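# Put the loose fork into the tray's fork slot

## Task

Move the loose fork into the tray slot that already holds forks, resting on top of them or next to them, lying flat rather than on its side, aligned lengthwise with the slot, with its handle pointing the same way as the other forks' handles. Every item that started in the tray must finish in its proper slot, and nothing may end up in the tray unless it sits with items of its own type. The result only counts if it stays put without the robot holding it. Release the fork and pull the gripper away at the end.

## Robot and tools

Robot: a single 7-joint arm ending in a two-finger gripper. Occasionally a loose object may get a brief shove from outside. Knocking or placing anything off the table is a failure.

Frame: the scene frame has its origin on the table surface directly under the arm base; +z is up, and +y is to the left when facing along +x. The base may sit tilted relative to the table. Gripper position is in metres, orientation as a quaternion in w,x,y,z order; velocities in m/s and rad/s. The reported hand position may be somewhat off, more so at long reach. The fingers point along the gripper's own +z and open and close along its y. The reported position is the point between the pads when closed, about 2 cm short of the fingertips; closing pushes the tips roughly 10 mm further along gripper +z.

Tool execute_actions, argument actions: a list holding zero or one item. Empty list: no command, just returns the state. A wait item is {"steps": N} with N up to 300; it returns once N control steps (1/30 s each) have elapsed since the previous result, counting your reply time. A motion item is {"rows": [...], "steps": N} with N up to 15 (default 15). Each row is eight numbers: seven absolute joint target angles in radians (not offsets), in the order waist, shoulder, upper arm roll, elbow, forearm roll, wrist pitch, wrist roll, followed by the gripper opening command on a scale from -1 (closed) to +1 (fully open). One row is applied per step; if there are fewer rows than steps the final row repeats. Optional pictures (boolean) controls whether camera images are returned. A refused call sends nothing.

Joint ranges (rad): waist -6.283 to 6.283, shoulder -2.059 to 2.094, upper arm roll -6.283 to 6.283, elbow -0.192 to 3.927, forearm roll -6.283 to 6.283, wrist pitch -1.693 to 3.142, wrist roll -6.283 to 6.283. A target beyond a range end by over 0.010 rad, and also further out than the current reading, is refused. True ends may differ from these by up to 0.010 rad; targets beyond the true end are clipped there, and the result may then print "joint sent to its limit" (possibly referring to an earlier, still running action). Missing that line does not prove there is room left.

Motion limits: joint targets move at most 3.14 rad/s, with about 0.16 s to accelerate, and joints are synchronised to arrive together. Each step the commanded target is kept within 0.623 rad of the measured angle, and if the targets would place the gripper over 70 mm from where it is, all targets are pulled back toward the measured angles. So large moves need several calls. Between calls the arm keeps heading to the last row sent until it nearly stops or a step is HELD.

Result lines: the state line gives gripper pose and velocities. Joint positions and Joint velocities list the seven joints (rad, rad/s) then the finger gap in metres (0.084 fully open). grip_measured is the measured opening on the command scale. To hold something, keep commanding an opening well under grip_measured; a lower value squeezes harder (about 24 N per pad max for objects up to ~6 cm wide). Fast closing can overpress. Re-sending grip_measured still holds lightly. "joint command not followed" means the clearance check altered or blocked targets (mount blocks and posts count as arm). HELD marks steps where your row was not fully sent. Joint torques are drive outputs with per-joint offsets, scales and noise, nonzero even in free air.

Faults to avoid: if contact torque reaches a joint's load limit (N m: waist 47, shoulder 47, upper arm roll 28.2, elbow 28.2, forearm roll 28.2, wrist pitch 18.8, wrist roll 18.8; held weight counts) the arm stops, backs that joint off, pauses 10 s and drops the rest of the call. Holding loads heats motors; a MOTOR HOT line appears from 65 °C, and at 80 °C an OVER-TEMPERATURE FAULT brakes the arm until it cools. Avoid drops, slips, slamming, hard collisions and forceful pushing; prefer smooth, economical motion.

Tool zoom_image: camera (one of cam_head_left, cam_head_right, cam_high, cam_low, cam_wrist) and region [x0, y0, x1, y1] in pixels of that camera's latest image, origin top-left, at most 504 by 504. All cameras give 504x504 images, returned in that order.

Tool finished_scene: argument scene, the number of the current scene. Replying without any tool call ends everything.

Each tool is called in YAML: its name, and indented under it one key for each argument.

## Session

execute_actions:
  actions: []

Scene clock: 0.00 s of 4500.00 s.
end_effector_position=(+0.5888, -0.3781, +0.3914) grip_measured=+1.00 end_effector_quat_wxyz=(+0.190, +0.928, -0.131, +0.292) end_effector_velocity=(-0.000, -0.000, -0.000) end_effector_angular_velocity=(-0.000, -0.000, -0.001)
Joint positions: [-0.142 -0.097  0.563  1.181 -1.571  1.497  0.871  0.084]
Joint velocities: [-0.    -0.    -0.     0.    -0.001  0.     0.     0.   ]
Joint torques (N m, as the arm reports them, + toward a larger angle): no reading

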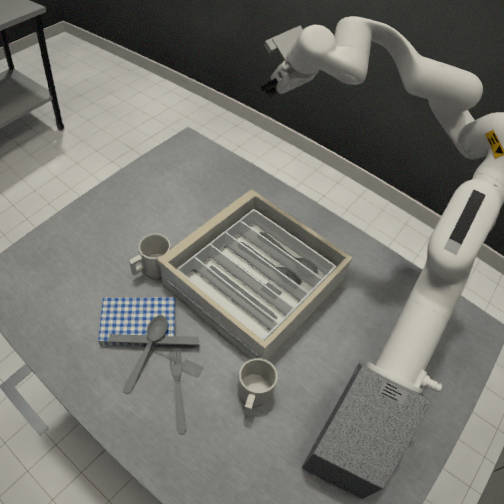

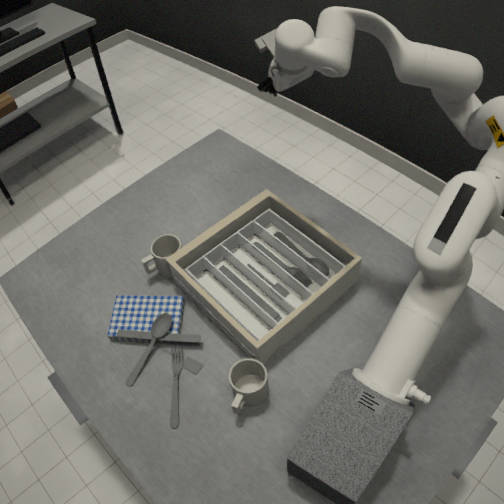

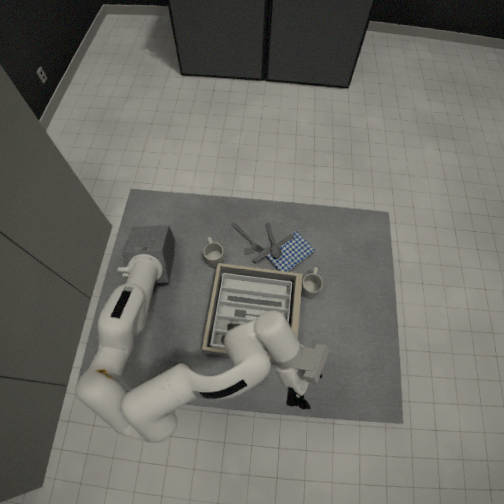

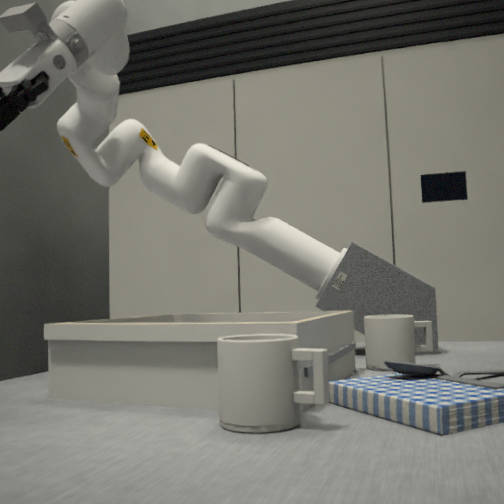

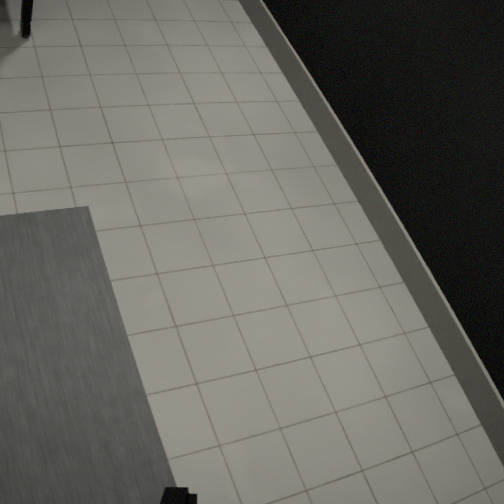

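execute_actions:
  actions:
    - {"rows":[[0,0,0,1.571,0,1.571,0,1]],"steps":15}
  pictures: false

execute_actions:
  actions:
    - {"steps":45}

Scene clock: 24.00 s of 4500.00 s.
end_effector_position=(+0.5321, -0.3815, +0.2484) grip_measured=+1.00 end_effector_quat_wxyz=(-0.130, +0.991, +0.018, -0.031) end_effector_velocity=(-0.128, +0.373, +0.010) end_effector_angular_velocity=(+2.853, +0.612, +0.665)
Joint positions: [-0.024 -0.015  0.08   1.513 -0.749  1.56   0.155  0.084]
Joint velocities: [ 0.189  0.136 -0.84   0.565  2.863  0.109 -1.471 -0.   ]
Joint torques (N m, as the arm reports them, + toward a larger angle): [ 30.07 -12.7   16.65   8.7    1.32  -2.74   0.17]
Steps of this call (steps 1 to 90: nothing new was sent; then 20.50 s passed at rest; steps 91 to 105: all 15 steps of this action). Readings (joint positions):
91: [-0.142 -0.096 0.562 1.181 -1.570 1.497 0.870]
92: [-0.139 -0.095 0.556 1.186 -1.561 1.497 0.860]
94: [-0.122 -0.085 0.506 1.223 -1.499 1.504 0.798]
98: [-0.091 -0.061 0.353 1.326 -1.320 1.524 0.619]
105: the state above

Scene clock: 25.50 s of 4500.00 s.
end_effector_position=(+0.5193, -0.2631, +0.3440) grip_measured=+1.00 end_effector_quat_wxyz=(-0.484, +0.872, +0.044, -0.054) end_effector_velocity=(-0.000, +0.000, +0.001) end_effector_angular_velocity=(-0.001, -0.002, +0.000)
Joint positions: [-0.    -0.    -0.     1.571 -0.     1.571  0.     0.084]
Joint velocities: [ 0.    -0.001  0.002  0.    -0.001  0.     0.     0.   ]
Joint torques (N m, as the arm reports them, + toward a larger angle): [ 22.91 -12.05  11.75  11.09   2.04  -0.92  -0.45]
Steps of this call (steps 1 to 30: the robot went on to your last target; steps 31 to 45: nothing new was sent). Readings (joint positions):
1: [-0.018 -0.011 0.056 1.530 -0.655 1.563 0.112]
2: [-0.014 -0.008 0.039 1.541 -0.566 1.566 0.081]
4: [-0.007 -0.005 0.024 1.554 -0.408 1.568 0.046]
8: [-0.001 -0.001 0.012 1.563 -0.146 1.570 0.017]
45: the state above
The arm was judged still, so your last target was given up. Only a new action makes it travel on or press farther. Fingers that are still opening or closing keep moving.

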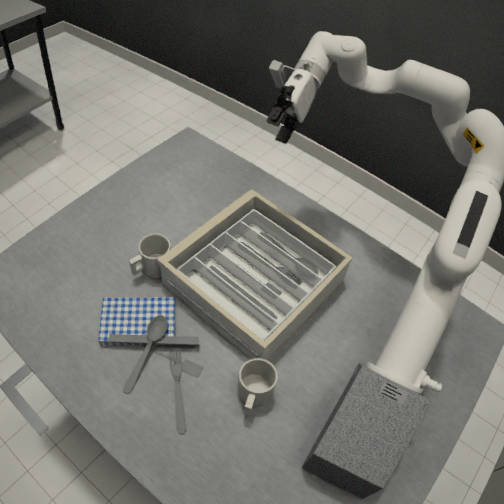

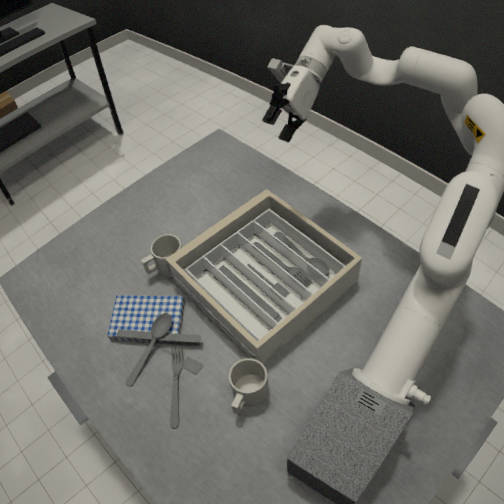

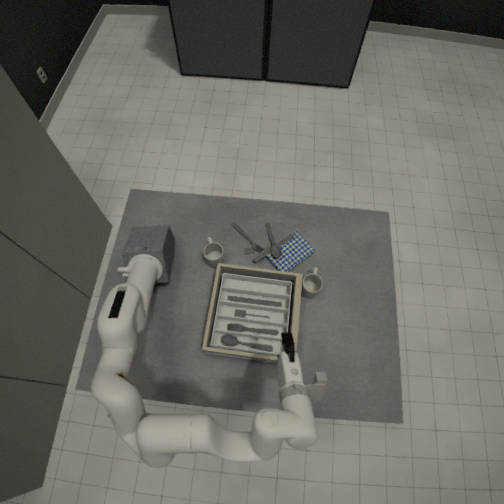

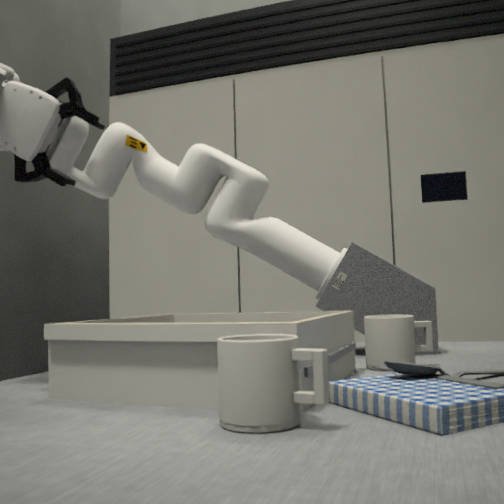

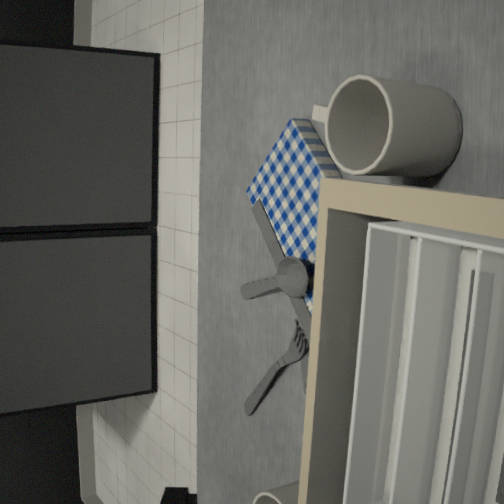

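execute_actions:
  actions:
    - {"rows":[[0.684,0.526,0,1.042,-0.785,1.358,0,1]],"steps":15}
  pictures: false

execute_actions:
  actions:
    - {"steps":40}

Scene clock: 72.47 s of 4500.00 s.
end_effector_position=(+0.4730, -0.0907, +0.2992) grip_measured=+1.00 end_effector_quat_wxyz=(-0.315, +0.902, +0.281, -0.091) end_effector_velocity=(-0.154, +0.343, -0.098) end_effector_angular_velocity=(-0.781, -0.724, +1.157)
Joint positions: [ 0.285  0.223 -0.     1.347 -0.31   1.481  0.     0.084]
Joint velocities: [ 0.695  0.529  0.001 -0.529 -0.824 -0.212  0.001  0.   ]
Joint torques (N m, as the arm reports them, + toward a larger angle): [28.13 -9.85 11.99 11.35  1.57 -1.51 -0.48]
Steps of this call (steps 1 to 90: nothing new was sent; then 43.47 s passed at rest; steps 91 to 105: all 15 steps of this action). Readings (joint positions):
91: [0.001 0.000 -0.000 1.571 -0.001 1.571 0.000]
92: [0.007 0.005 -0.002 1.567 -0.009 1.567 0.000]
94: [0.044 0.033 -0.005 1.539 -0.049 1.553 0.000]
98: [0.129 0.105 -0.000 1.465 -0.131 1.528 0.000]
105: the state above

Scene clock: 73.80 s of 4500.00 s.
end_effector_position=(+0.3742, +0.0625, +0.2499) grip_measured=+1.00 end_effector_quat_wxyz=(+0.000, +0.793, +0.609, -0.000) end_effector_velocity=(-0.000, +0.001, +0.000) end_effector_angular_velocity=(+0.001, -0.001, +0.001)
Joint positions: [ 0.684  0.526 -0.     1.042 -0.785  1.358  0.     0.084]
Joint velocities: [ 0.001  0.     0.001 -0.    -0.    -0.     0.001 -0.   ]
Joint torques (N m, as the arm reports them, + toward a larger angle): [ 24.28 -11.09   9.54  15.42   0.53  -1.98  -0.36]
Steps of this call (steps 1 to 40: the robot went on to your last target). Readings (joint positions):
1: [0.308 0.241 0.000 1.329 -0.338 1.474 0.000]
2: [0.332 0.259 0.000 1.311 -0.366 1.466 0.000]
4: [0.380 0.295 0.000 1.275 -0.423 1.452 0.000]
8: [0.480 0.371 0.000 1.198 -0.542 1.421 0.000]
40: the state above

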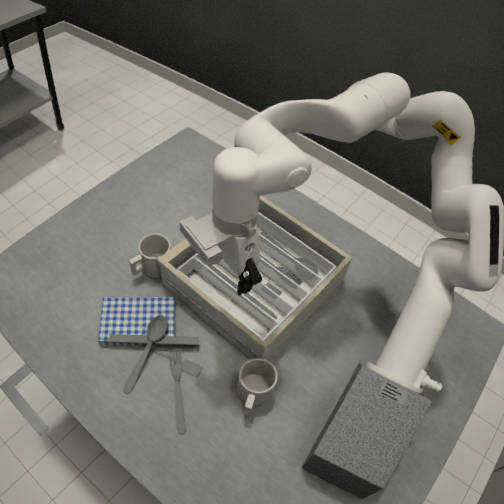

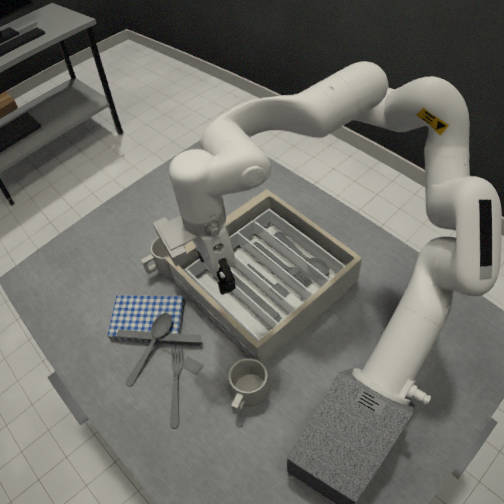

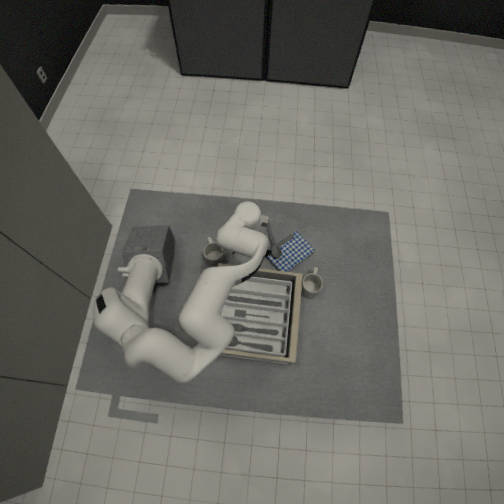

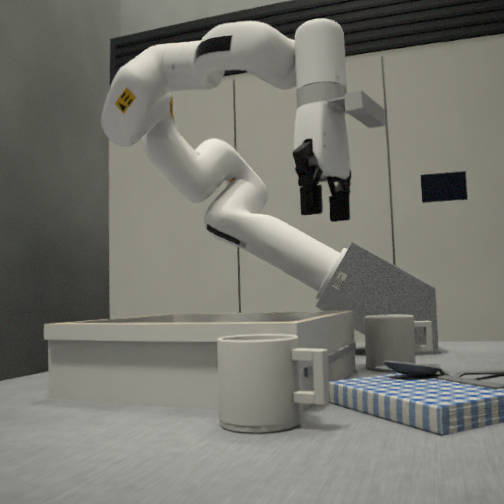

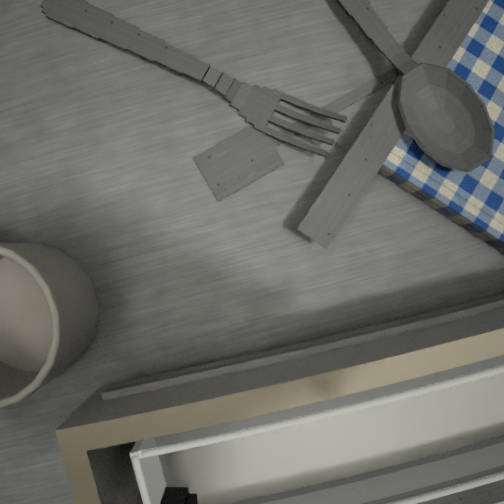

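execute_actions:
  actions:
    - {"rows":[[0.601,1.03,0,1.335,-0.904,1.192,-1.12,1]],"steps":15}
  pictures: false

execute_actions:
  actions:
    - {"steps":30}

Scene clock: 95.90 s of 4500.00 s.
end_effector_position=(+0.3864, +0.1813, +0.1664) grip_measured=+1.00 end_effector_quat_wxyz=(+0.002, +0.423, +0.906, -0.001) end_effector_velocity=(-0.029, +0.189, -0.171) end_effector_angular_velocity=(-0.004, +0.037, +2.684)
Joint positions: [ 0.613  0.957 -0.     1.291 -0.886  1.216 -0.838  0.084]
Joint velocities: [-0.116  0.703 -0.001  0.39  -0.163 -0.226 -2.462 -0.   ]
Joint torques (N m, as the arm reports them, + toward a larger angle): [ 31.06 -23.15  10.35  14.85   0.55  -1.64   0.19]
Steps of this call (steps 1 to 15: the robot went on to your last target; steps 16 to 90: nothing new was sent; then 18.60 s passed at rest; steps 91 to 105: all 15 steps of this action). Readings (joint positions):
91: [0.684 0.527 0.000 1.042 -0.785 1.358 -0.001]
92: [0.683 0.532 0.000 1.047 -0.787 1.355 -0.011]
94: [0.675 0.582 0.001 1.081 -0.800 1.338 -0.079]
98: [0.648 0.746 -0.000 1.168 -0.837 1.286 -0.298]
105: the state above

Scene clock: 96.90 s of 4500.00 s.
end_effector_position=(+0.3840, +0.2015, +0.1493) grip_measured=+1.00 end_effector_quat_wxyz=(+0.001, +0.281, +0.960, -0.000) end_effector_velocity=(+0.000, -0.000, -0.001) end_effector_angular_velocity=(-0.001, +0.001, -0.003)
Joint positions: [ 0.601  1.03   0.     1.335 -0.904  1.192 -1.12   0.084]
Joint velocities: [ 0.     0.    -0.001 -0.     0.001  0.     0.002  0.   ]
Joint torques (N m, as the arm reports them, + toward a larger angle): [ 30.29 -18.87  10.26  13.71   0.65  -2.02  -0.44]
Steps of this call (steps 1 to 30: the robot went on to your last target). Readings (joint positions):
1: [0.609 0.979 -0.000 1.303 -0.892 1.209 -0.915]
2: [0.606 0.997 -0.000 1.313 -0.896 1.204 -0.981]
4: [0.603 1.020 -0.000 1.326 -0.901 1.196 -1.070]
8: [0.601 1.028 0.000 1.334 -0.904 1.193 -1.114]
30: the state above
The arm was judged still, so your last target was given up. Only a new action makes it travel on or press farther. Fingers that are still opening or closing keep moving.

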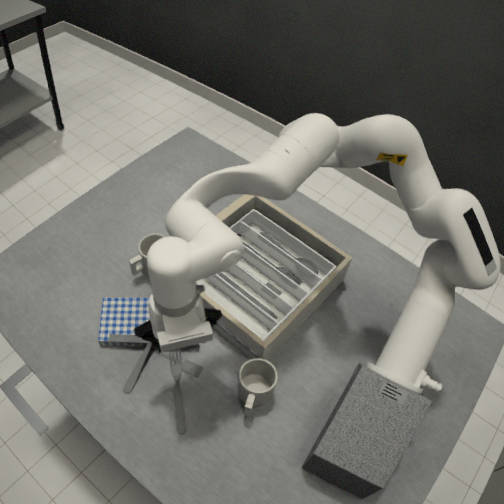

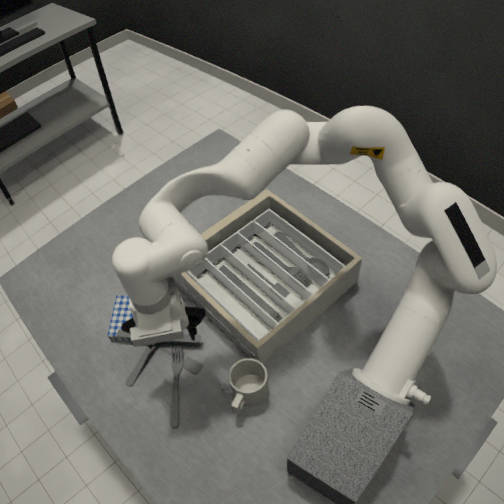

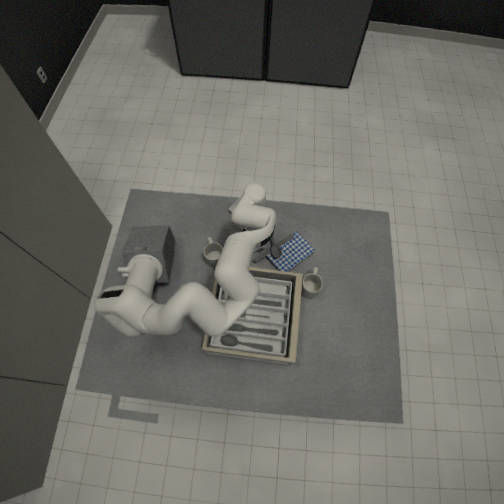

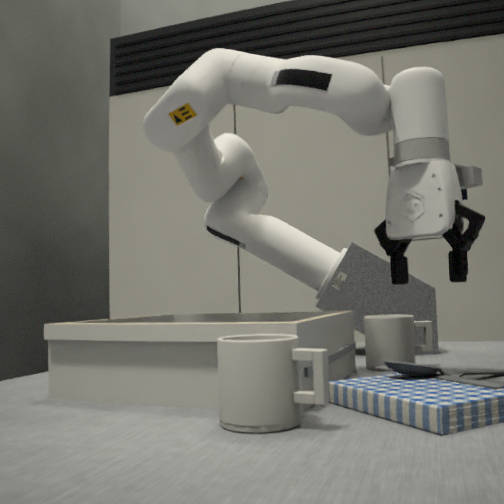

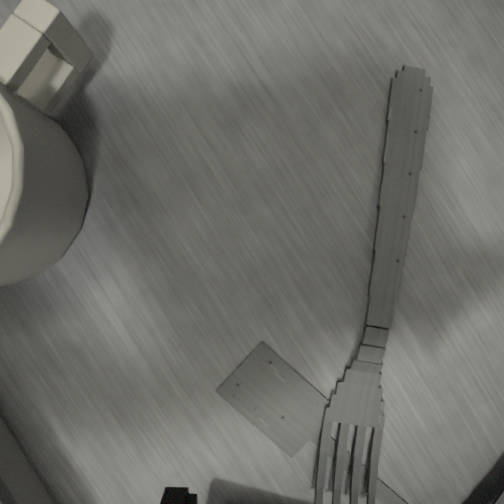

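execute_actions:
  actions:
    - {"rows":[[0.489,1.288,0,1.395,-1.086,1.064,-0.805,1]],"steps":15}
  pictures: false

execute_actions:
  actions:
    - {"steps":20}

Scene clock: 125.10 s of 4500.00 s.
end_effector_position=(+0.3447, +0.2521, +0.0415) grip_measured=+1.00 end_effector_quat_wxyz=(-0.000, +0.348, +0.937, -0.001) end_effector_velocity=(+0.029, +0.026, +0.022) end_effector_angular_velocity=(+0.082, -0.052, -0.088)
Joint positions: [ 0.49   1.285  0.     1.393 -1.083  1.066 -0.81   0.084]
Joint velocities: [-0.002  0.004  0.021  0.063 -0.038 -0.034  0.07   0.   ]
Joint torques (N m, as the arm reports them, + toward a larger angle): [ 30.66 -21.14  10.98  10.77   0.67  -1.93  -0.62]
Steps of this call (steps 1 to 90: nothing new was sent; then 24.70 s passed at rest; steps 91 to 105: all 15 steps of this action). Readings (joint positions):
91: [0.601 1.031 0.000 1.335 -0.905 1.192 -1.119]
92: [0.598 1.036 0.001 1.338 -0.910 1.188 -1.109]
94: [0.580 1.080 0.003 1.355 -0.944 1.162 -1.049]
98: [0.526 1.202 -0.002 1.371 -1.024 1.109 -0.913]
105: the state above

Scene clock: 125.77 s of 4500.00 s.
end_effector_position=(+0.3449, +0.2528, +0.0407) grip_measured=+1.00 end_effector_quat_wxyz=(+0.000, +0.350, +0.937, +0.000) end_effector_velocity=(-0.000, +0.000, -0.000) end_effector_angular_velocity=(+0.000, -0.001, +0.001)
Joint positions: [ 0.489  1.288  0.     1.395 -1.086  1.064 -0.805  0.084]
Joint velocities: [-0.     0.     0.001 -0.    -0.002 -0.     0.    -0.   ]
Joint torques (N m, as the arm reports them, + toward a larger angle): [ 30.5  -20.48  11.    11.03   0.67  -2.    -0.5 ]
Steps of this call (steps 1 to 15: the robot went on to your last target; steps 16 to 20: nothing new was sent). Readings (joint positions):
1: [0.490 1.285 0.001 1.395 -1.084 1.065 -0.808]
2: [0.490 1.285 0.001 1.396 -1.085 1.065 -0.807]
4: [0.490 1.285 0.001 1.397 -1.085 1.064 -0.806]
8: [0.489 1.287 0.000 1.395 -1.086 1.064 -0.805]
20: the state above
The arm was judged still, so your last target was given up. Only a new action makes it travel on or press farther. Fingers that are still opening or closing keep moving.

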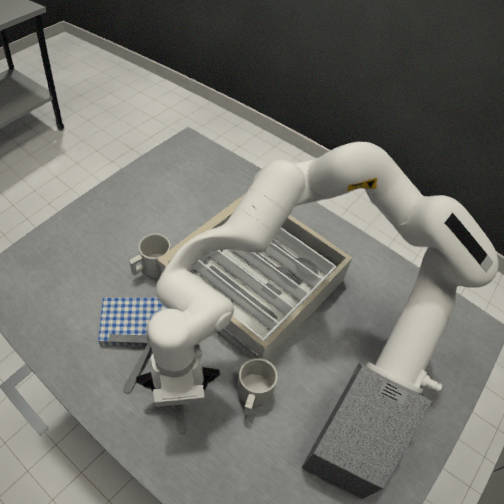

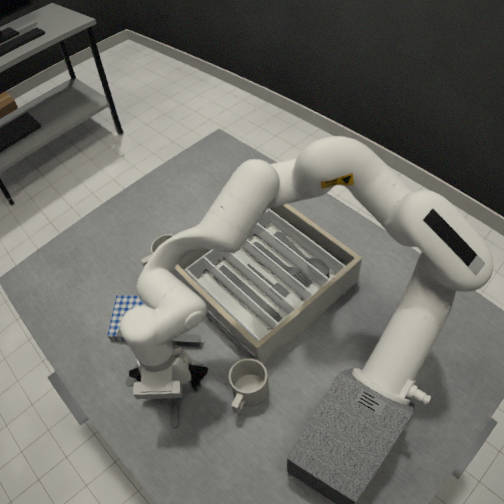

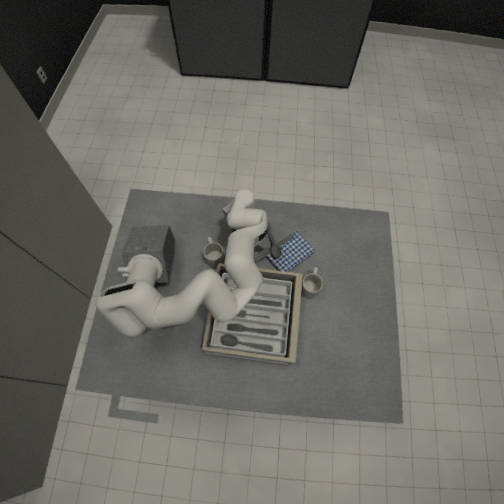

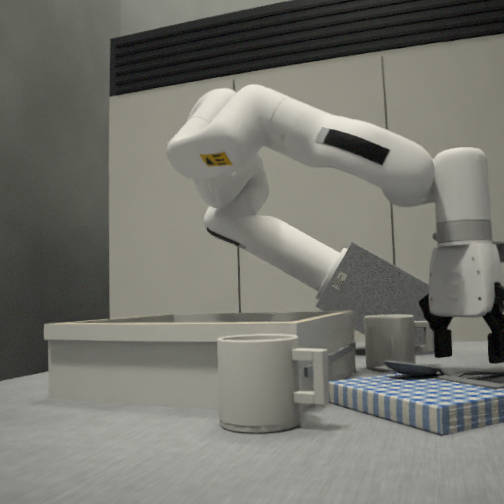

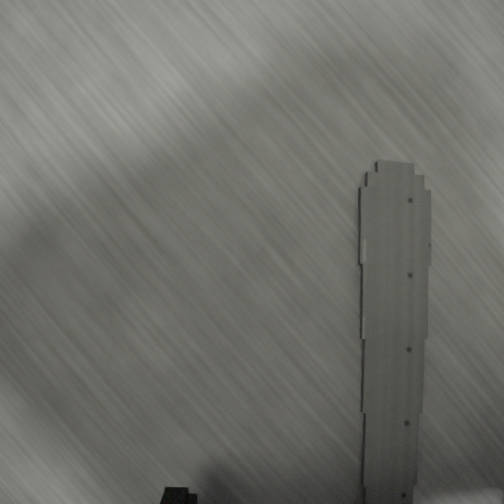

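execute_actions:
  actions:
    - {"rows":[[0.455,1.312,0,1.398,-1.119,1.051,-0.805,1]],"steps":15}
  pictures: false

execute_actions:
  actions:
    - {"rows":[[0.455,1.312,0,1.398,-1.119,1.051,-0.805,-1]],"steps":15}
  pictures: false

execute_actions:
  actions:
    - {"steps":20}
  pictures: false

Scene clock: 141.57 s of 4500.00 s.
end_effector_position=(+0.3413, +0.2530, +0.0233) grip_measured=+1.00 end_effector_quat_wxyz=(-0.004, +0.343, +0.939, -0.001) end_effector_velocity=(-0.001, -0.004, -0.006) end_effector_angular_velocity=(-0.010, +0.004, +0.000)
Joint positions: [ 0.455  1.312  0.     1.398 -1.119  1.051 -0.805  0.084]
Joint velocities: [-0.004  0.003 -0.007 -0.004 -0.002  0.001  0.    -0.   ]
Joint torques (N m, as the arm reports them, + toward a larger angle): [ 30.59 -19.91  11.06  10.31   0.77  -1.98  -0.42]
Steps of this call (steps 1 to 90: nothing new was sent; then 12.30 s passed at rest; steps 91 to 105: all 15 steps of this action). Readings (joint positions):
91: [0.489 1.288 0.000 1.395 -1.087 1.064 -0.805]
92: [0.485 1.291 0.001 1.396 -1.092 1.061 -0.805]
94: [0.470 1.301 0.002 1.398 -1.106 1.056 -0.805]
98: [0.455 1.312 -0.002 1.396 -1.117 1.052 -0.805]
105: the state above

Scene clock: 142.07 s of 4500.00 s.
end_effector_position=(+0.3415, +0.2536, +0.0240) grip_measured=-0.70 end_effector_quat_wxyz=(-0.004, +0.343, +0.939, -0.000) end_effector_velocity=(-0.000, -0.001, -0.001) end_effector_angular_velocity=(-0.003, +0.001, +0.000)
Joint positions: [ 0.456  1.311  0.001  1.399 -1.119  1.051 -0.805  0.013]
Joint velocities: [-0.     0.001 -0.002 -0.001  0.     0.    -0.001  0.   ]
Joint torques (N m, as the arm reports them, + toward a larger angle): [ 27.46 -17.58   9.2    8.2    0.91  -1.14  -0.39]
Steps of this call (steps 1 to 15: all 15 steps of this action). Readings (joint positions):
1: [0.455 1.312 0.000 1.398 -1.119 1.051 -0.805]
2: [0.455 1.312 0.000 1.398 -1.119 1.051 -0.805]
4: [0.455 1.312 0.000 1.398 -1.119 1.051 -0.805]
8: [0.455 1.312 0.001 1.399 -1.119 1.050 -0.805]
15: the state above

Scene clock: 142.73 s of 4500.00 s.
end_effector_position=(+0.3414, +0.2533, +0.0236) grip_measured=-0.70 end_effector_quat_wxyz=(-0.004, +0.343, +0.939, -0.001) end_effector_velocity=(-0.001, +0.001, +0.000) end_effector_angular_velocity=(+0.001, +0.001, -0.000)
Joint positions: [ 0.455  1.312  0.001  1.399 -1.119  1.051 -0.805  0.013]
Joint velocities: [-0.001  0.     0.002 -0.    -0.     0.     0.001  0.   ]
Joint torques (N m, as the arm reports them, + toward a larger angle): [ 24.3  -15.04   7.55   5.93   0.98  -0.37  -0.46]
Steps of this call (steps 1 to 15: the robot went on to your last target; steps 16 to 20: nothing new was sent). Readings (joint positions):
1: [0.456 1.311 0.001 1.399 -1.119 1.051 -0.805]
2: [0.456 1.311 0.001 1.399 -1.119 1.051 -0.805]
4: [0.456 1.311 0.001 1.399 -1.119 1.051 -0.805]
8: [0.456 1.311 0.001 1.399 -1.119 1.051 -0.805]
20: the state above
The arm was judged still, so your last target was given up. Only a new action makes it travel on or press farther. Fingers that are still opening or closing keep moving.

execute_actions:
  actions:
    - {"rows":[[0.601,1.03,0,1.335,-0.904,1.192,-0.8,-1]],"steps":15}
  pictures: false

execute_actions:
  actions:
    - {"rows":[[0.394,0.071,0,0.805,-0.963,1.365,1.082,-1]],"steps":15}
  pictures: false

execute_actions:
  actions:
    - {"steps":45}

Scene clock: 162.63 s of 4500.00 s.
end_effector_position=(+0.3844, +0.2033, +0.1484) grip_measured=-0.70 end_effector_quat_wxyz=(+0.001, +0.429, +0.903, +0.002) end_effector_velocity=(-0.019, -0.027, +0.002) end_effector_angular_velocity=(-0.059, +0.050, -0.017)
Joint positions: [ 0.599  1.035  0.001  1.338 -0.909  1.189 -0.8    0.013]
Joint velocities: [ 0.028 -0.052 -0.019 -0.061  0.068  0.051  0.001 -0.   ]
Joint torques (N m, as the arm reports them, + toward a larger angle): [ 27.84 -15.72   9.15  12.24   0.83  -2.07  -0.44]
Steps of this call (steps 1 to 90: nothing new was sent; then 16.40 s passed at rest; steps 91 to 105: all 15 steps of this action). Readings (joint positions):
91: [0.455 1.311 0.000 1.398 -1.118 1.051 -0.805]
92: [0.459 1.305 -0.001 1.394 -1.111 1.056 -0.805]
94: [0.480 1.261 -0.011 1.371 -1.071 1.086 -0.804]
98: [0.538 1.146 -0.007 1.359 -0.991 1.137 -0.802]
105: the state above

Scene clock: 163.13 s of 4500.00 s.
end_effector_position=(+0.4127, +0.0283, +0.1717) grip_measured=-0.70 end_effector_quat_wxyz=(+0.001, +0.706, +0.707, -0.022) end_effector_velocity=(+0.083, -0.361, +0.117) end_effector_angular_velocity=(+0.076, -0.151, -1.893)
Joint positions: [ 0.475  0.543 -0.002  1.019 -0.941  1.295 -0.303  0.013]
Joint velocities: [-0.197 -1.168  0.006 -0.508 -0.054  0.169  1.301 -0.   ]
Joint torques (N m, as the arm reports them, + toward a larger angle): [ 29.03 -11.12  10.81  11.76   1.    -2.09  -0.34]
Steps of this call (steps 1 to 15: all 15 steps of this action). Readings (joint positions):
1: [0.599 1.033 0.000 1.335 -0.907 1.190 -0.799]
2: [0.597 1.026 0.001 1.326 -0.908 1.193 -0.790]
4: [0.579 0.970 0.003 1.272 -0.913 1.210 -0.730]
8: [0.530 0.816 -0.003 1.161 -0.926 1.248 -0.580]
15: the state above

Scene clock: 164.63 s of 4500.00 s.
end_effector_position=(+0.4134, -0.1152, +0.1997) grip_measured=-0.70 end_effector_quat_wxyz=(-0.000, +1.000, -0.026, +0.000) end_effector_velocity=(+0.000, -0.000, -0.000) end_effector_angular_velocity=(+0.000, +0.001, -0.000)
Joint positions: [ 0.394  0.071  0.     0.805 -0.963  1.365  1.082  0.013]
Joint velocities: [ 0.    -0.001 -0.001 -0.     0.     0.    -0.001 -0.   ]
Joint torques (N m, as the arm reports them, + toward a larger angle): [20.88 -6.85 10.37 12.79  0.67 -2.08 -0.52]
Steps of this call (steps 1 to 45: the robot went on to your last target). Readings (joint positions):
1: [0.469 0.504 -0.001 1.002 -0.943 1.300 -0.258]
2: [0.462 0.466 -0.001 0.985 -0.944 1.306 -0.209]
4: [0.449 0.390 -0.001 0.951 -0.948 1.317 -0.101]
8: [0.424 0.245 -0.001 0.885 -0.955 1.339 0.178]
45: the state above
The arm was judged still, so your last target was given up. Only a new action makes it travel on or press farther. Fingers that are still opening or closing keep moving.

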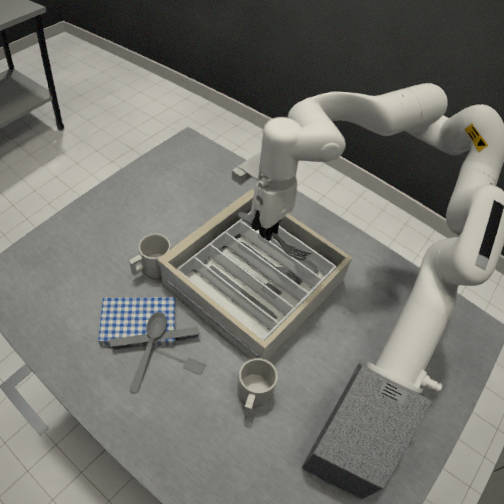

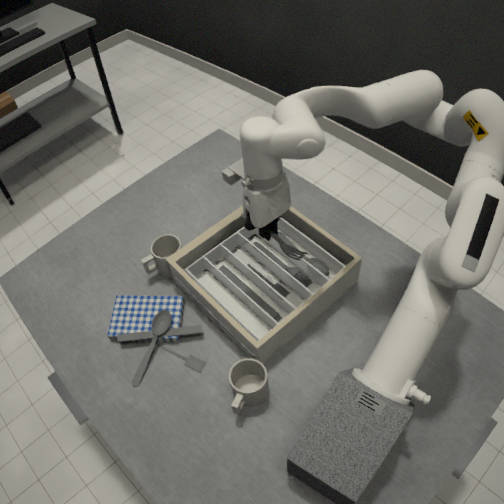

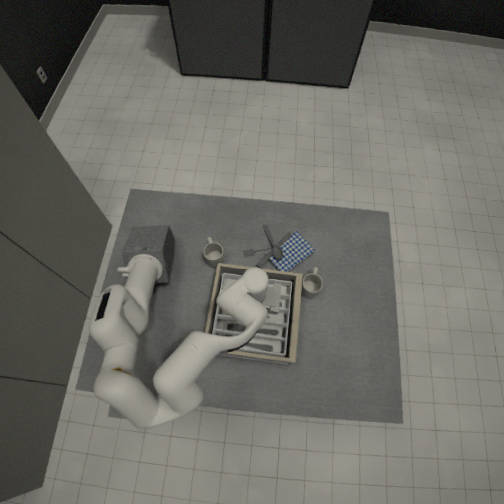

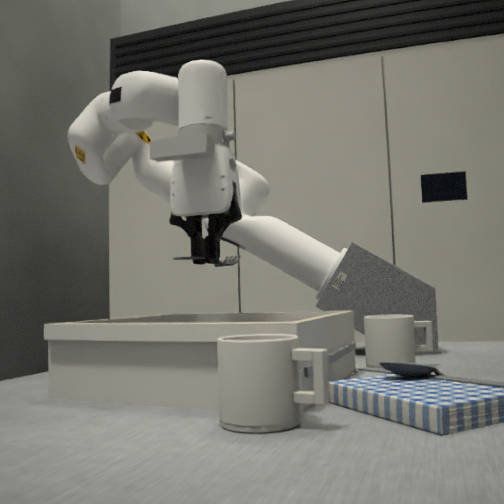

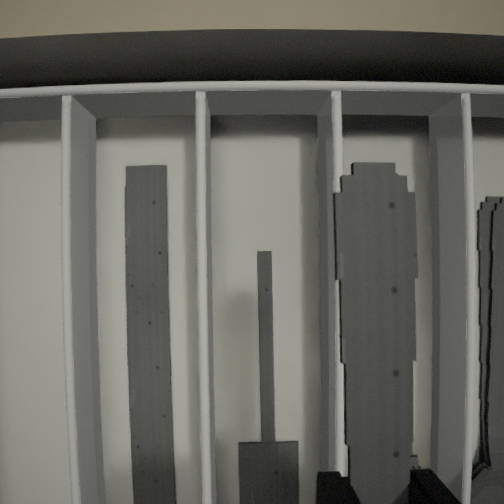

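execute_actions:
  actions:
    - {"rows":[[0.06,0.124,0,0.773,-1.22,1.14,1.067,-1]],"steps":15}
  pictures: false

execute_actions:
  actions:
    - {"steps":20}

Scene clock: 185.93 s of 4500.00 s.
end_effector_position=(+0.4382, -0.1522, +0.0856) grip_measured=-0.70 end_effector_quat_wxyz=(+0.003, +1.000, -0.030, +0.001) end_effector_velocity=(+0.024, +0.015, +0.016) end_effector_angular_velocity=(+0.037, -0.098, +0.037)
Joint positions: [ 0.064  0.123 -0.     0.773 -1.216  1.143  1.067  0.013]
Joint velocities: [-0.023  0.003  0.054  0.008 -0.051 -0.06  -0.004 -0.   ]
Joint torques (N m, as the arm reports them, + toward a larger angle): [ 23.88 -11.36  10.61   8.74   1.04  -1.94  -0.44]
Steps of this call (steps 1 to 90: nothing new was sent; then 17.80 s passed at rest; steps 91 to 105: all 15 steps of this action). Readings (joint positions):
91: [0.393 0.071 0.000 0.805 -0.964 1.364 1.082]
92: [0.386 0.072 0.002 0.804 -0.971 1.357 1.082]
94: [0.329 0.081 0.008 0.800 -1.018 1.315 1.079]
98: [0.173 0.106 -0.004 0.784 -1.132 1.218 1.072]
105: the state above

Scene clock: 186.60 s of 4500.00 s.
end_effector_position=(+0.4387, -0.1525, +0.0845) grip_measured=-0.70 end_effector_quat_wxyz=(+0.002, +1.000, -0.030, +0.002) end_effector_velocity=(-0.000, +0.000, -0.000) end_effector_angular_velocity=(-0.000, -0.000, -0.001)
Joint positions: [ 0.06   0.124  0.     0.773 -1.22   1.14   1.067  0.013]
Joint velocities: [-0.     0.001  0.    -0.    -0.001  0.     0.002  0.   ]
Joint torques (N m, as the arm reports them, + toward a larger angle): [ 22.75 -11.04  10.69   8.97   0.65  -2.08  -0.45]
Steps of this call (steps 1 to 15: the robot went on to your last target; steps 16 to 20: nothing new was sent). Readings (joint positions):
1: [0.063 0.123 0.001 0.773 -1.217 1.142 1.067]
2: [0.063 0.123 0.002 0.773 -1.218 1.141 1.067]
4: [0.062 0.124 0.002 0.773 -1.219 1.140 1.067]
8: [0.061 0.124 0.001 0.773 -1.220 1.140 1.067]
20: the state above
The arm was judged still, so your last target was given up. Only a new action makes it travel on or press farther. Fingers that are still opening or closing keep moving.

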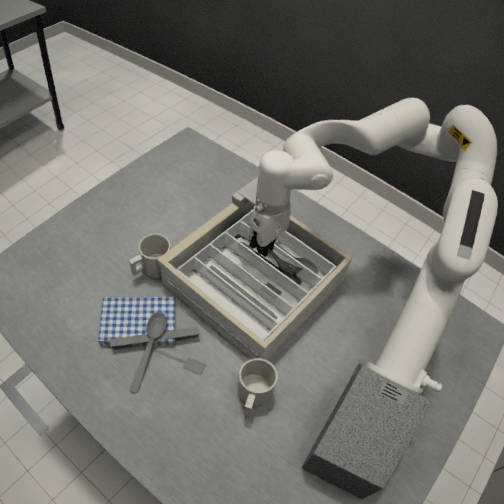

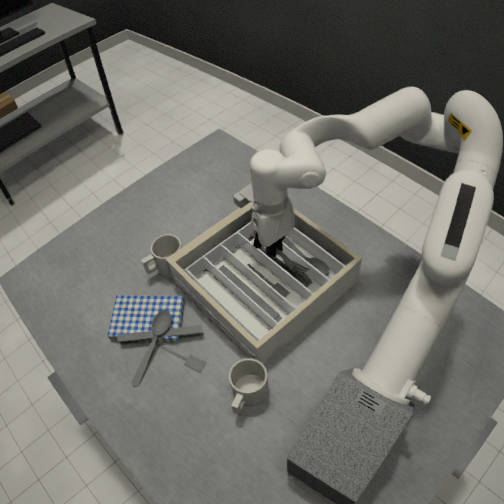

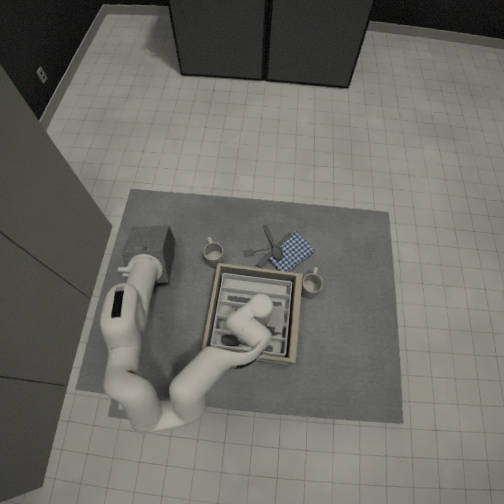

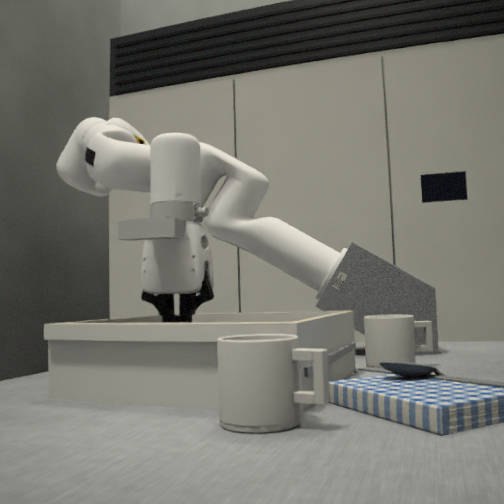

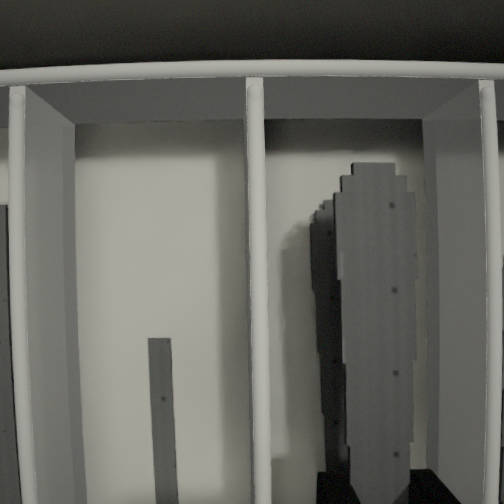

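execute_actions:
  actions:
    - {"rows":[[0.02,0.13,0,0.769,-1.25,1.114,1.065,-1]],"steps":12}
  pictures: false

execute_actions:
  actions:
    - {"rows":[[0.02,0.13,0,0.769,-1.25,1.114,1.065,-0.3]],"steps":15}
  pictures: false

execute_actions:
  actions:
    - {"rows":[[0.394,0.071,0,0.805,-0.963,1.365,1.082,-0.3]],"steps":15}
  pictures: false

execute_actions:
  actions:
    - {"steps":25}

Scene clock: 195.57 s of 4500.00 s.
end_effector_position=(+0.4382, -0.1568, +0.0710) grip_measured=-0.70 end_effector_quat_wxyz=(+0.002, +1.000, -0.029, +0.001) end_effector_velocity=(+0.002, +0.001, +0.001) end_effector_angular_velocity=(+0.002, -0.009, +0.001)
Joint positions: [ 0.021  0.13   0.     0.769 -1.25   1.114  1.065  0.013]
Joint velocities: [-0.002 -0.001  0.004  0.    -0.005 -0.004  0.001  0.   ]
Joint torques (N m, as the arm reports them, + toward a larger angle): [ 22.72 -11.12  10.71   8.22   0.56  -2.11  -0.4 ]
Steps of this call (steps 1 to 90: nothing new was sent; then 5.57 s passed at rest; steps 91 to 102: all 12 steps of this action). Readings (joint positions):
91: [0.060 0.124 0.000 0.773 -1.220 1.139 1.067]
92: [0.055 0.125 0.001 0.773 -1.225 1.135 1.067]
94: [0.037 0.127 0.001 0.771 -1.238 1.124 1.066]
98: [0.021 0.130 -0.002 0.769 -1.248 1.116 1.065]
102: the state above

Scene clock: 196.07 s of 4500.00 s.
end_effector_position=(+0.4381, -0.1566, +0.0709) grip_measured=-0.43 end_effector_quat_wxyz=(+0.001, +1.000, -0.028, +0.001) end_effector_velocity=(-0.000, +0.000, -0.001) end_effector_angular_velocity=(-0.001, +0.001, +0.001)
Joint positions: [ 0.02   0.13   0.001  0.769 -1.25   1.114  1.065  0.025]
Joint velocities: [-0.     0.002 -0.001  0.    -0.     0.    -0.    -0.   ]
Joint torques (N m, as the arm reports them, + toward a larger angle): [ 20.66 -11.62   9.66   9.34   0.22  -1.37  -0.27]
Steps of this call (steps 1 to 15: all 15 steps of this action). Readings (joint positions):
1: [0.021 0.130 0.000 0.769 -1.250 1.114 1.065]
2: [0.020 0.130 0.000 0.769 -1.250 1.114 1.065]
4: [0.021 0.130 0.001 0.769 -1.250 1.114 1.065]
8: [0.020 0.130 0.001 0.769 -1.250 1.114 1.065]
15: the state above

Scene clock: 196.57 s of 4500.00 s.
end_effector_position=(+0.4152, -0.1149, +0.1990) grip_measured=-0.32 end_effector_quat_wxyz=(-0.001, +1.000, -0.026, +0.003) end_effector_velocity=(-0.029, -0.009, +0.002) end_effector_angular_velocity=(-0.035, +0.105, -0.021)
Joint positions: [ 0.388  0.072  0.003  0.805 -0.97   1.358  1.082  0.03 ]
Joint velocities: [ 0.081 -0.01  -0.059 -0.001  0.093  0.099  0.005 -0.   ]
Joint torques (N m, as the arm reports them, + toward a larger angle): [16.35 -6.    9.66 12.17  0.66 -1.78 -0.38]
Steps of this call (steps 1 to 15: all 15 steps of this action). Readings (joint positions):
1: [0.021 0.130 0.000 0.769 -1.249 1.114 1.065]
2: [0.027 0.129 -0.002 0.770 -1.244 1.120 1.066]
4: [0.078 0.121 -0.013 0.773 -1.199 1.164 1.068]
8: [0.238 0.095 0.004 0.793 -1.084 1.258 1.075]
15: the state above

Scene clock: 197.40 s of 4500.00 s.
end_effector_position=(+0.4134, -0.1152, +0.1997) grip_measured=-0.32 end_effector_quat_wxyz=(-0.000, +1.000, -0.026, +0.000) end_effector_velocity=(-0.000, +0.000, +0.000) end_effector_angular_velocity=(+0.000, -0.001, +0.001)
Joint positions: [ 0.394  0.071 -0.     0.805 -0.963  1.365  1.082  0.03 ]
Joint velocities: [ 0.    -0.     0.001 -0.     0.     0.    -0.001 -0.   ]
Joint torques (N m, as the arm reports them, + toward a larger angle): [20.56 -6.75 10.2  12.43  0.56 -2.02 -0.33]
Steps of this call (steps 1 to 15: the robot went on to your last target; steps 16 to 25: nothing new was sent). Readings (joint positions):
1: [0.390 0.071 0.001 0.804 -0.967 1.361 1.082]
2: [0.391 0.071 -0.001 0.804 -0.966 1.363 1.082]
4: [0.391 0.071 -0.002 0.804 -0.964 1.364 1.082]
8: [0.393 0.071 -0.001 0.805 -0.963 1.365 1.082]
25: the state above
The arm was judged still, so your last target was given up. Only a new action makes it travel on or press farther. Fingers that are still opening or closing keep moving.

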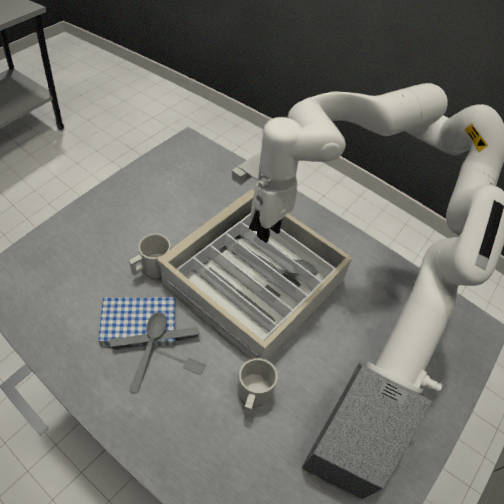

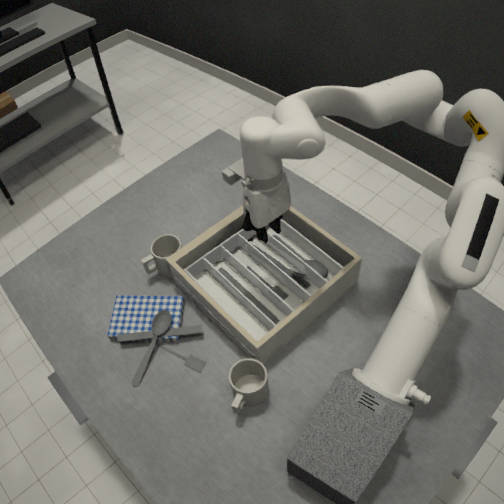

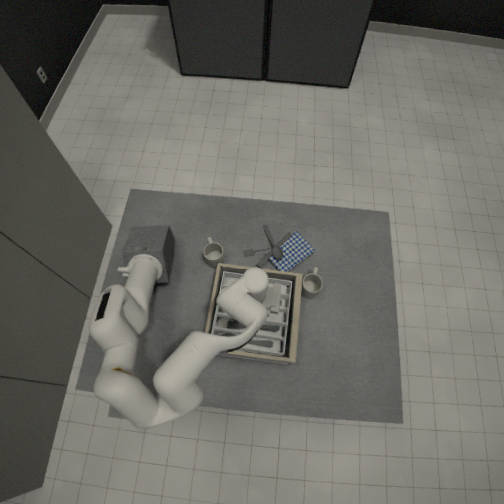

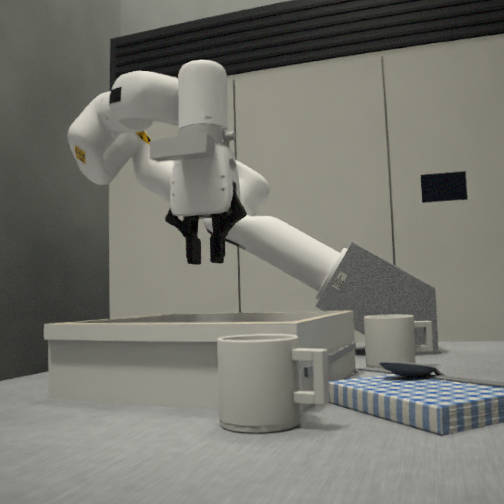

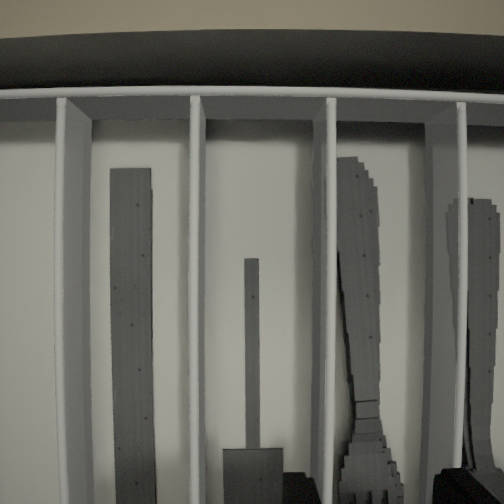

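finished_scene:
  scene: 1

The scene is finished: the task was done.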